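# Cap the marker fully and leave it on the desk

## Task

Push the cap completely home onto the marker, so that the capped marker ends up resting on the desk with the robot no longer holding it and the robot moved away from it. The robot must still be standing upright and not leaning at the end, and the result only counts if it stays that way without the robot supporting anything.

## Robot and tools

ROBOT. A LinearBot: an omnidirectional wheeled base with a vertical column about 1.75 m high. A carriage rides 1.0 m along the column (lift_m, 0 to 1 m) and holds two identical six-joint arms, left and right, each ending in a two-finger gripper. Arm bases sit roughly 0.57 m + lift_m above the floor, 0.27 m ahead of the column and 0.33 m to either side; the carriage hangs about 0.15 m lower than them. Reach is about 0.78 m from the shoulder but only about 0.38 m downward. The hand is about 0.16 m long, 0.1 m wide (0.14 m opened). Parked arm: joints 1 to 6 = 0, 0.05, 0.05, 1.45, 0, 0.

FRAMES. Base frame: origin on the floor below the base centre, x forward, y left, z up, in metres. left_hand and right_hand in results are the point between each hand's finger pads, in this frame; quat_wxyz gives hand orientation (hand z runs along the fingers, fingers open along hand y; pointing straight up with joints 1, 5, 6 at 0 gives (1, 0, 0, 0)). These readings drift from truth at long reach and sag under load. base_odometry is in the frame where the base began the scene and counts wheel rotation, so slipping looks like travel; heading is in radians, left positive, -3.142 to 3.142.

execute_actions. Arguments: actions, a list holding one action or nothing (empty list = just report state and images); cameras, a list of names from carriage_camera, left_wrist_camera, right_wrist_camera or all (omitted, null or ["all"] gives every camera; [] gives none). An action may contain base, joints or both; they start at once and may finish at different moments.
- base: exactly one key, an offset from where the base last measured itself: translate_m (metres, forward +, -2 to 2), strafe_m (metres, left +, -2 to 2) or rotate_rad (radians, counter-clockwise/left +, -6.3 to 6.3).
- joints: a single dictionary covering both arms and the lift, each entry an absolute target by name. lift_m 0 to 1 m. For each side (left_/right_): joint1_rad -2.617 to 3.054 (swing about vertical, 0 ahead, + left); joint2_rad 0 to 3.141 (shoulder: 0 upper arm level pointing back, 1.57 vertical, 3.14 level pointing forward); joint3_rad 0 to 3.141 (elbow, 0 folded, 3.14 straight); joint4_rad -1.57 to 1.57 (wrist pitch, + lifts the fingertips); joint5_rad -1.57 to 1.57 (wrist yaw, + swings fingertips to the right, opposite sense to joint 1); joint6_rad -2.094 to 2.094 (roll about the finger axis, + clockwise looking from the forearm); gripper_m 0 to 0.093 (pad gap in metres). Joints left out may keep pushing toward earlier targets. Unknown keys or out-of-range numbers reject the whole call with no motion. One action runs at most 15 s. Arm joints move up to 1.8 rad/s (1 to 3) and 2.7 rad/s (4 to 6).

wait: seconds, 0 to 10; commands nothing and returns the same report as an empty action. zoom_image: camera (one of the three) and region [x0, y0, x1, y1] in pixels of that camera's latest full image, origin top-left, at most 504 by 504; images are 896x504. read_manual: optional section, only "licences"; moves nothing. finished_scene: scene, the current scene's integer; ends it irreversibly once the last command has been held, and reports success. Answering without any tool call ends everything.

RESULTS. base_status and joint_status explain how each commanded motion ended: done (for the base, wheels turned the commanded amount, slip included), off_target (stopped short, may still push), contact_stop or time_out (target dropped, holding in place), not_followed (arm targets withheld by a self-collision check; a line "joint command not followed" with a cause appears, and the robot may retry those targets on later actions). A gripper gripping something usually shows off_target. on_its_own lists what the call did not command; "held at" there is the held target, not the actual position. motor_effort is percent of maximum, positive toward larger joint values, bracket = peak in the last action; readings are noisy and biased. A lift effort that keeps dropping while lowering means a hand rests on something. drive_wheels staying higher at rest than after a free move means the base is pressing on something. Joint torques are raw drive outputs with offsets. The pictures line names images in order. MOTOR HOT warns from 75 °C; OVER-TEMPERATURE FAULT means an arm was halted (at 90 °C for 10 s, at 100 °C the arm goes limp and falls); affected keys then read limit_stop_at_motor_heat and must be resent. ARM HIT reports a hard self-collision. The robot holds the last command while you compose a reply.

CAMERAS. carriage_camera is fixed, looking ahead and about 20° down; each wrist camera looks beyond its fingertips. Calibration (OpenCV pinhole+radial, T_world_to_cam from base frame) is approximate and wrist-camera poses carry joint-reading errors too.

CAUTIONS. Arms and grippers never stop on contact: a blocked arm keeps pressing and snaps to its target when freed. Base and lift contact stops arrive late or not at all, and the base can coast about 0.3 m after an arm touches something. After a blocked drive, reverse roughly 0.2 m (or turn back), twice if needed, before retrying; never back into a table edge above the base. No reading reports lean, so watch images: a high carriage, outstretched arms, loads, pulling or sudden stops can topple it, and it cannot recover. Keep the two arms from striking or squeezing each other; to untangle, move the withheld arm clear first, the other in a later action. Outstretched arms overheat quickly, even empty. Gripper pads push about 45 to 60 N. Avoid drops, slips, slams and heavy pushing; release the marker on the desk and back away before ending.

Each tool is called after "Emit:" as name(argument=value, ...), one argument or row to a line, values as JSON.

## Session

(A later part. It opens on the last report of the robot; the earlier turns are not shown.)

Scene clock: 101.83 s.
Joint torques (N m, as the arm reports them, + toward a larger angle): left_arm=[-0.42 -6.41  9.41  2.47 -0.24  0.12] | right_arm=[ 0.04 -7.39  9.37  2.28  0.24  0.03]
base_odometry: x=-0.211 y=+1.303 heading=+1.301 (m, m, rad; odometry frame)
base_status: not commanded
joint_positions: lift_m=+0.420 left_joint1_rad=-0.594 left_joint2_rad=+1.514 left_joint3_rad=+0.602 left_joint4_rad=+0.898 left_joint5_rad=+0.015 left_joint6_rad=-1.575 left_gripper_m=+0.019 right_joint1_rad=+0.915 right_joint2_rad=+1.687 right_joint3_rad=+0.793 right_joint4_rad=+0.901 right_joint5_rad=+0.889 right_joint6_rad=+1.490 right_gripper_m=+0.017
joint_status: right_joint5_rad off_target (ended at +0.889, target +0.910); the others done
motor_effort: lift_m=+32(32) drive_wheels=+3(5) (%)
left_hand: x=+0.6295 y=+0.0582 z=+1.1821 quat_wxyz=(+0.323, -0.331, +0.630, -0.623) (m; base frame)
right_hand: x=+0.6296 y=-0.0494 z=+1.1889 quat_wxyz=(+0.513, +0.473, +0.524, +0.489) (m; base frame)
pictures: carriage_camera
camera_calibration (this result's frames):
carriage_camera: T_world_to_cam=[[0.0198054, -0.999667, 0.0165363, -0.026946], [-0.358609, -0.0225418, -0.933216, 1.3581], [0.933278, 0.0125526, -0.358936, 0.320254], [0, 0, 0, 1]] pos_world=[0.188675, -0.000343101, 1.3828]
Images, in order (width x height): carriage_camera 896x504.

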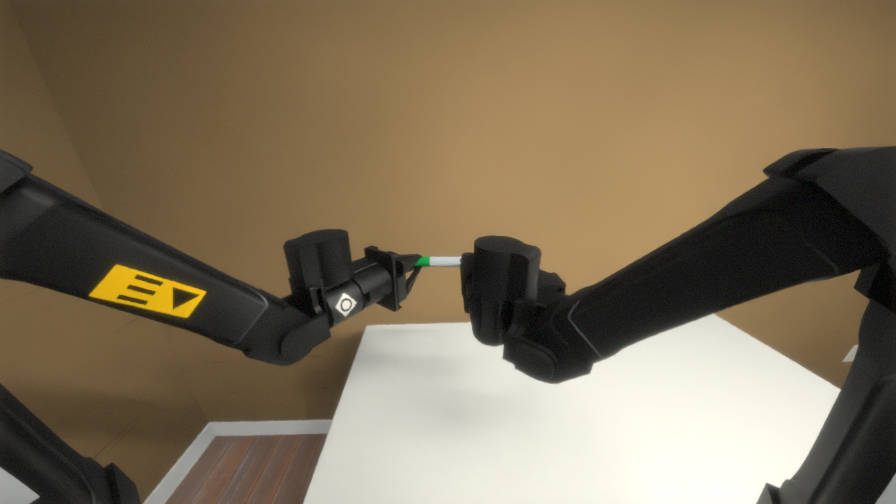

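Flush, with a weak detent. Light reseat, then release and place.

Emit:
execute_actions(
  actions=[
    {"joints":{"left_joint5_rad":0.06,"right_joint5_rad":0.84}},
  ],
  cameras=[],
)

Emit:
execute_actions(
  actions=[
    {"joints":{"left_gripper_m":0.07}},
  ],
  cameras=[],
)

Emit:
execute_actions(
  actions=[
    {"joints":{"left_joint1_rad":0.0,"lift_m":0.37}},
  ],
  cameras=[],
)

Emit:
execute_actions(
  actions=[
    {"joints":{"left_joint2_rad":0.05,"left_joint3_rad":0.05,"left_joint4_rad":1.45,"left_joint5_rad":0,"left_joint6_rad":0,"right_joint1_rad":0.3,"right_joint2_rad":2.495,"right_joint3_rad":1.452,"right_joint4_rad":-0.47,"right_joint5_rad":-0.017,"right_joint6_rad":1.45}},
  ],
  cameras=["carriage_camera"],
)

Scene clock: 106.50 s.
Joint torques (N m, as the arm reports them, + toward a larger angle): left_arm=[-0.7  -6.47  9.37  2.45  0.23  0.11] | right_arm=[ 0.24 -7.41  9.32  2.28 -0.38  0.03]
base_odometry: x=-0.211 y=+1.303 heading=+1.301 (m, m, rad; odometry frame)
base_status: not commanded
joint_positions: lift_m=+0.420 left_joint1_rad=-0.591 left_joint2_rad=+1.514 left_joint3_rad=+0.602 left_joint4_rad=+0.898 left_joint5_rad=+0.026 left_joint6_rad=-1.575 left_gripper_m=+0.019 right_joint1_rad=+0.913 right_joint2_rad=+1.687 right_joint3_rad=+0.793 right_joint4_rad=+0.901 right_joint5_rad=+0.875 right_joint6_rad=+1.490 right_gripper_m=+0.017
joint_status: left_joint5_rad off_target (ended at +0.027, target +0.060); right_joint5_rad off_target (ended at +0.875, target +0.840)
motor_effort: lift_m=+32(32) drive_wheels=+3(3) (%)
left_hand: x=+0.6293 y=+0.0580 z=+1.1821 quat_wxyz=(+0.321, -0.328, +0.632, -0.625) (m; base frame)
right_hand: x=+0.6301 y=-0.0479 z=+1.1889 quat_wxyz=(+0.511, +0.470, +0.526, +0.491) (m; base frame)
pictures: none
No camera images: the call's "cameras" was empty. Leave "cameras" out to get every camera's image.

Scene clock: 107.17 s.
Joint torques (N m, as the arm reports them, + toward a larger angle): left_arm=[-0.76 -6.44  9.3   2.47  0.    0.1 ] | right_arm=[ 0.24 -7.43  9.38  2.3  -0.1   0.02]
base_odometry: x=-0.211 y=+1.303 heading=+1.301 (m, m, rad; odometry frame)
base_status: not commanded
joint_positions: lift_m=+0.420 left_joint1_rad=-0.591 left_joint2_rad=+1.514 left_joint3_rad=+0.602 left_joint4_rad=+0.898 left_joint5_rad=+0.052 left_joint6_rad=-1.575 left_gripper_m=+0.070 right_joint1_rad=+0.913 right_joint2_rad=+1.687 right_joint3_rad=+0.793 right_joint4_rad=+0.901 right_joint5_rad=+0.851 right_joint6_rad=+1.490 right_gripper_m=+0.017
joint_status: all done
on_its_own: left_joint5_rad moved +0.026 to your old target +0.060; right_joint5_rad moved -0.024 to your old target +0.840
motor_effort: lift_m=+32(32) drive_wheels=+3(3) (%)
left_hand: x=+0.6268 y=+0.0545 z=+1.1821 quat_wxyz=(+0.313, -0.320, +0.636, -0.629) (m; base frame)
right_hand: x=+0.6299 y=-0.0437 z=+1.1890 quat_wxyz=(+0.505, +0.463, +0.532, +0.498) (m; base frame)
pictures: none
No camera images: the call's "cameras" was empty. Leave "cameras" out to get every camera's image.

Scene clock: 108.33 s.
Joint torques (N m, as the arm reports them, + toward a larger angle): left_arm=[-0.33 -6.53  8.98  2.56 -0.07  0.09] | right_arm=[ 0.25 -8.04  8.54  2.34 -0.07  0.02]
base_odometry: x=-0.211 y=+1.303 heading=+1.301 (m, m, rad; odometry frame)
base_status: not commanded
joint_positions: lift_m=+0.370 left_joint1_rad=-0.002 left_joint2_rad=+1.514 left_joint3_rad=+0.605 left_joint4_rad=+0.890 left_joint5_rad=+0.059 left_joint6_rad=-1.574 left_gripper_m=+0.070 right_joint1_rad=+0.913 right_joint2_rad=+1.694 right_joint3_rad=+0.804 right_joint4_rad=+0.897 right_joint5_rad=+0.847 right_joint6_rad=+1.490 right_gripper_m=+0.017
joint_status: all done
motor_effort: lift_m=+29(30) drive_wheels=+3(3) (%)
left_hand: x=+0.7080 y=+0.3002 z=+1.1314 quat_wxyz=(+0.479, -0.490, +0.519, -0.511) (m; base frame)
right_hand: x=+0.6313 y=-0.0412 z=+1.1395 quat_wxyz=(+0.504, +0.462, +0.533, +0.498) (m; base frame)
pictures: none
No camera images: the call's "cameras" was empty. Leave "cameras" out to get every camera's image.

Scene clock: 110.07 s.
Joint torques (N m, as the arm reports them, + toward a larger angle): left_arm=[-0.23  3.26  5.59 -0.22 -0.15  0.03] | right_arm=[  0.56 -14.54   7.1    0.51  -0.03   0.07]
base_odometry: x=-0.211 y=+1.303 heading=+1.301 (m, m, rad; odometry frame)
base_status: not commanded
joint_positions: lift_m=+0.370 left_joint1_rad=-0.002 left_joint2_rad=+0.061 left_joint3_rad=+0.065 left_joint4_rad=+1.450 left_joint5_rad=+0.006 left_joint6_rad=-0.004 left_gripper_m=+0.070 right_joint1_rad=+0.294 right_joint2_rad=+2.499 right_joint3_rad=+1.434 right_joint4_rad=-0.463 right_joint5_rad=-0.007 right_joint6_rad=+1.452 right_gripper_m=+0.017
joint_status: all done
motor_effort: lift_m=+29(29) drive_wheels=+3(3) (%)
left_hand: x=+0.2893 y=+0.3103 z=+1.3504 quat_wxyz=(+0.998, +0.003, +0.058, -0.003) (m; base frame)
right_hand: x=+0.6545 y=-0.1905 z=+0.7563 quat_wxyz=(+0.011, +0.547, +0.837, +0.018) (m; base frame)
pictures: carriage_camera
camera_calibration (this result's frames):
carriage_camera: T_world_to_cam=[[0.0198054, -0.999667, 0.0165363, -0.0261232], [-0.358609, -0.0225418, -0.933216, 1.31166], [0.933278, 0.0125526, -0.358936, 0.302392], [0, 0, 0, 1]] pos_world=[0.188675, -0.000343101, 1.33303]
Images, in order (width x height): carriage_camera 896x504.

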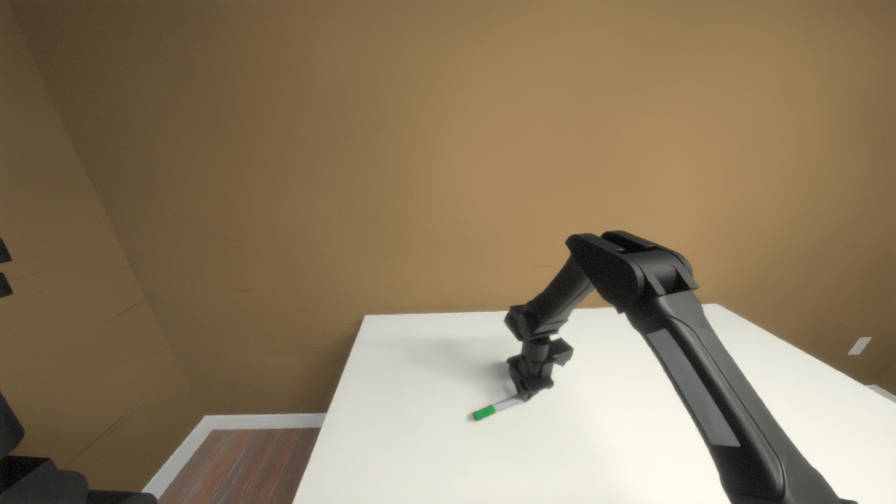

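Emit:
execute_actions(
  actions=[
    {"joints":{"lift_m":0.346}},
  ],
  cameras=[],
)

Emit:
execute_actions(
  actions=[
    {"joints":{"right_gripper_m":0.05}},
  ],
  cameras=[],
)

Emit:
execute_actions(
  actions=[
    {"joints":{"lift_m":0.4}},
  ],
  cameras=[],
)

Emit:
execute_actions(
  actions=[
    {"base":{"translate_m":-0.3},"joints":{"right_joint1_rad":0,"right_joint2_rad":0.05,"right_joint3_rad":0.05,"right_joint4_rad":1.45,"right_joint6_rad":0}},
  ],
  cameras=["carriage_camera"],
)

Emit:
zoom_image(
  camera="carriage_camera",
  region=[440,300,540,370],
)

Scene clock: 113.97 s.
Joint torques (N m, as the arm reports them, + toward a larger angle): left_arm=[-0.24  3.28  6.21 -0.23 -0.15  0.02] | right_arm=[  0.58 -14.44   6.45   0.56   0.08   0.09]
base_odometry: x=-0.211 y=+1.303 heading=+1.301 (m, m, rad; odometry frame)
base_status: not commanded
joint_positions: lift_m=+0.346 left_joint1_rad=-0.002 left_joint2_rad=+0.061 left_joint3_rad=+0.059 left_joint4_rad=+1.450 left_joint5_rad=+0.005 left_joint6_rad=-0.004 left_gripper_m=+0.070 right_joint1_rad=+0.294 right_joint2_rad=+2.497 right_joint3_rad=+1.442 right_joint4_rad=-0.467 right_joint5_rad=-0.015 right_joint6_rad=+1.452 right_gripper_m=+0.017
joint_status: all done
motor_effort: lift_m=+29(30) drive_wheels=+3(3) (%)
left_hand: x=+0.2912 y=+0.3104 z=+1.3248 quat_wxyz=(+0.998, +0.003, +0.061, -0.003) (m; base frame)
right_hand: x=+0.6572 y=-0.1882 z=+0.7346 quat_wxyz=(+0.010, +0.547, +0.837, +0.024) (m; base frame)
pictures: none
No camera images: the call's "cameras" was empty. Leave "cameras" out to get every camera's image.

Scene clock: 114.57 s.
Joint torques (N m, as the arm reports them, + toward a larger angle): left_arm=[-0.22  3.22  6.2  -0.2  -0.15  0.05] | right_arm=[  0.56 -14.49   6.58   0.55   0.05   0.08]
base_odometry: x=-0.211 y=+1.303 heading=+1.301 (m, m, rad; odometry frame)
base_status: not commanded
joint_positions: lift_m=+0.346 left_joint1_rad=-0.002 left_joint2_rad=+0.061 left_joint3_rad=+0.059 left_joint4_rad=+1.450 left_joint5_rad=+0.005 left_joint6_rad=-0.004 left_gripper_m=+0.070 right_joint1_rad=+0.294 right_joint2_rad=+2.497 right_joint3_rad=+1.442 right_joint4_rad=-0.467 right_joint5_rad=-0.015 right_joint6_rad=+1.452 right_gripper_m=+0.050
joint_status: all done
motor_effort: lift_m=+29(29) drive_wheels=+3(3) (%)
left_hand: x=+0.2912 y=+0.3104 z=+1.3248 quat_wxyz=(+0.998, +0.003, +0.061, -0.003) (m; base frame)
right_hand: x=+0.6572 y=-0.1882 z=+0.7346 quat_wxyz=(+0.010, +0.547, +0.837, +0.024) (m; base frame)
pictures: none
No camera images: the call's "cameras" was empty. Leave "cameras" out to get every camera's image.

Scene clock: 115.30 s.
Joint torques (N m, as the arm reports them, + toward a larger angle): left_arm=[-0.3   3.28  6.09 -0.22 -0.15  0.01] | right_arm=[  0.55 -13.93   6.31   0.6    0.07   0.07]
base_odometry: x=-0.211 y=+1.303 heading=+1.301 (m, m, rad; odometry frame)
base_status: not commanded
joint_positions: lift_m=+0.400 left_joint1_rad=-0.002 left_joint2_rad=+0.061 left_joint3_rad=+0.059 left_joint4_rad=+1.450 left_joint5_rad=+0.004 left_joint6_rad=-0.004 left_gripper_m=+0.070 right_joint1_rad=+0.294 right_joint2_rad=+2.490 right_joint3_rad=+1.445 right_joint4_rad=-0.468 right_joint5_rad=-0.015 right_joint6_rad=+1.452 right_gripper_m=+0.050
joint_status: all done
motor_effort: lift_m=+32(40) drive_wheels=+3(3) (%)
left_hand: x=+0.2913 y=+0.3105 z=+1.3785 quat_wxyz=(+0.998, +0.002, +0.061, -0.003) (m; base frame)
right_hand: x=+0.6597 y=-0.1874 z=+0.7915 quat_wxyz=(+0.013, +0.547, +0.837, +0.027) (m; base frame)
pictures: none
No camera images: the call's "cameras" was empty. Leave "cameras" out to get every camera's image.

Scene clock: 117.77 s.
Joint torques (N m, as the arm reports them, + toward a larger angle): left_arm=[-0.33  3.29  6.22 -0.21 -0.12  0.04] | right_arm=[ 0.58  3.55  5.25 -0.26  0.    0.06]
base_odometry: x=-0.291 y=+1.014 heading=+1.302 (m, m, rad; odometry frame)
base_status: done
joint_positions: lift_m=+0.400 left_joint1_rad=-0.002 left_joint2_rad=+0.061 left_joint3_rad=+0.059 left_joint4_rad=+1.450 left_joint5_rad=+0.003 left_joint6_rad=-0.004 left_gripper_m=+0.070 right_joint1_rad=-0.006 right_joint2_rad=+0.065 right_joint3_rad=+0.070 right_joint4_rad=+1.459 right_joint5_rad=-0.015 right_joint6_rad=+0.005 right_gripper_m=+0.050
joint_status: all done
motor_effort: lift_m=+32(32) drive_wheels=-5(15) (%)
left_hand: x=+0.2914 y=+0.3108 z=+1.3785 quat_wxyz=(+0.998, +0.001, +0.061, -0.003) (m; base frame)
right_hand: x=+0.2870 y=-0.3090 z=+1.3816 quat_wxyz=(+0.999, -0.007, +0.053, +0.000) (m; base frame)
pictures: carriage_camera
camera_calibration (this result's frames):
carriage_camera: T_world_to_cam=[[0.0198054, -0.999667, 0.0165363, -0.0266154], [-0.358609, -0.0225418, -0.933216, 1.33944], [0.933278, 0.0125526, -0.358936, 0.313077], [0, 0, 0, 1]] pos_world=[0.188675, -0.000343101, 1.3628]
Images, in order (width x height): carriage_camera 896x504.

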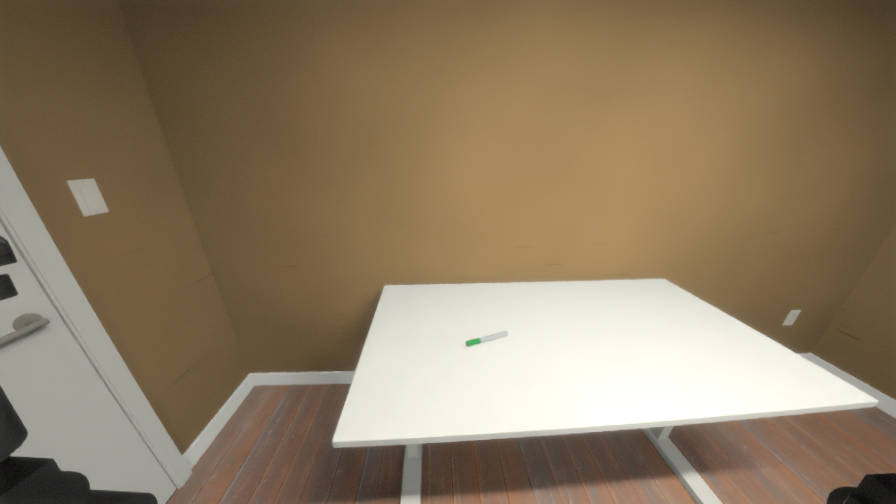

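Region (440, 300, 540, 370) of carriage_camera's 896x504 image, scaled by 5.040, with more detail than that image has; it fills the top 353 rows of this view, and the rest is white.

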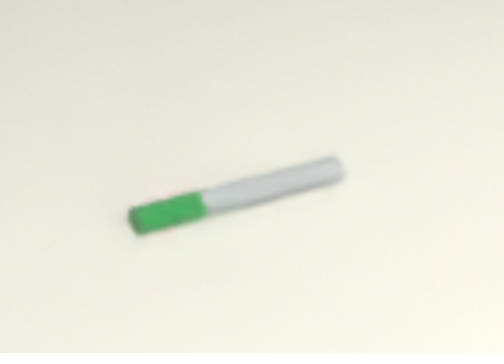

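Emit:
finished_scene(
  scene=1,
)

The scene is finished: the task was done.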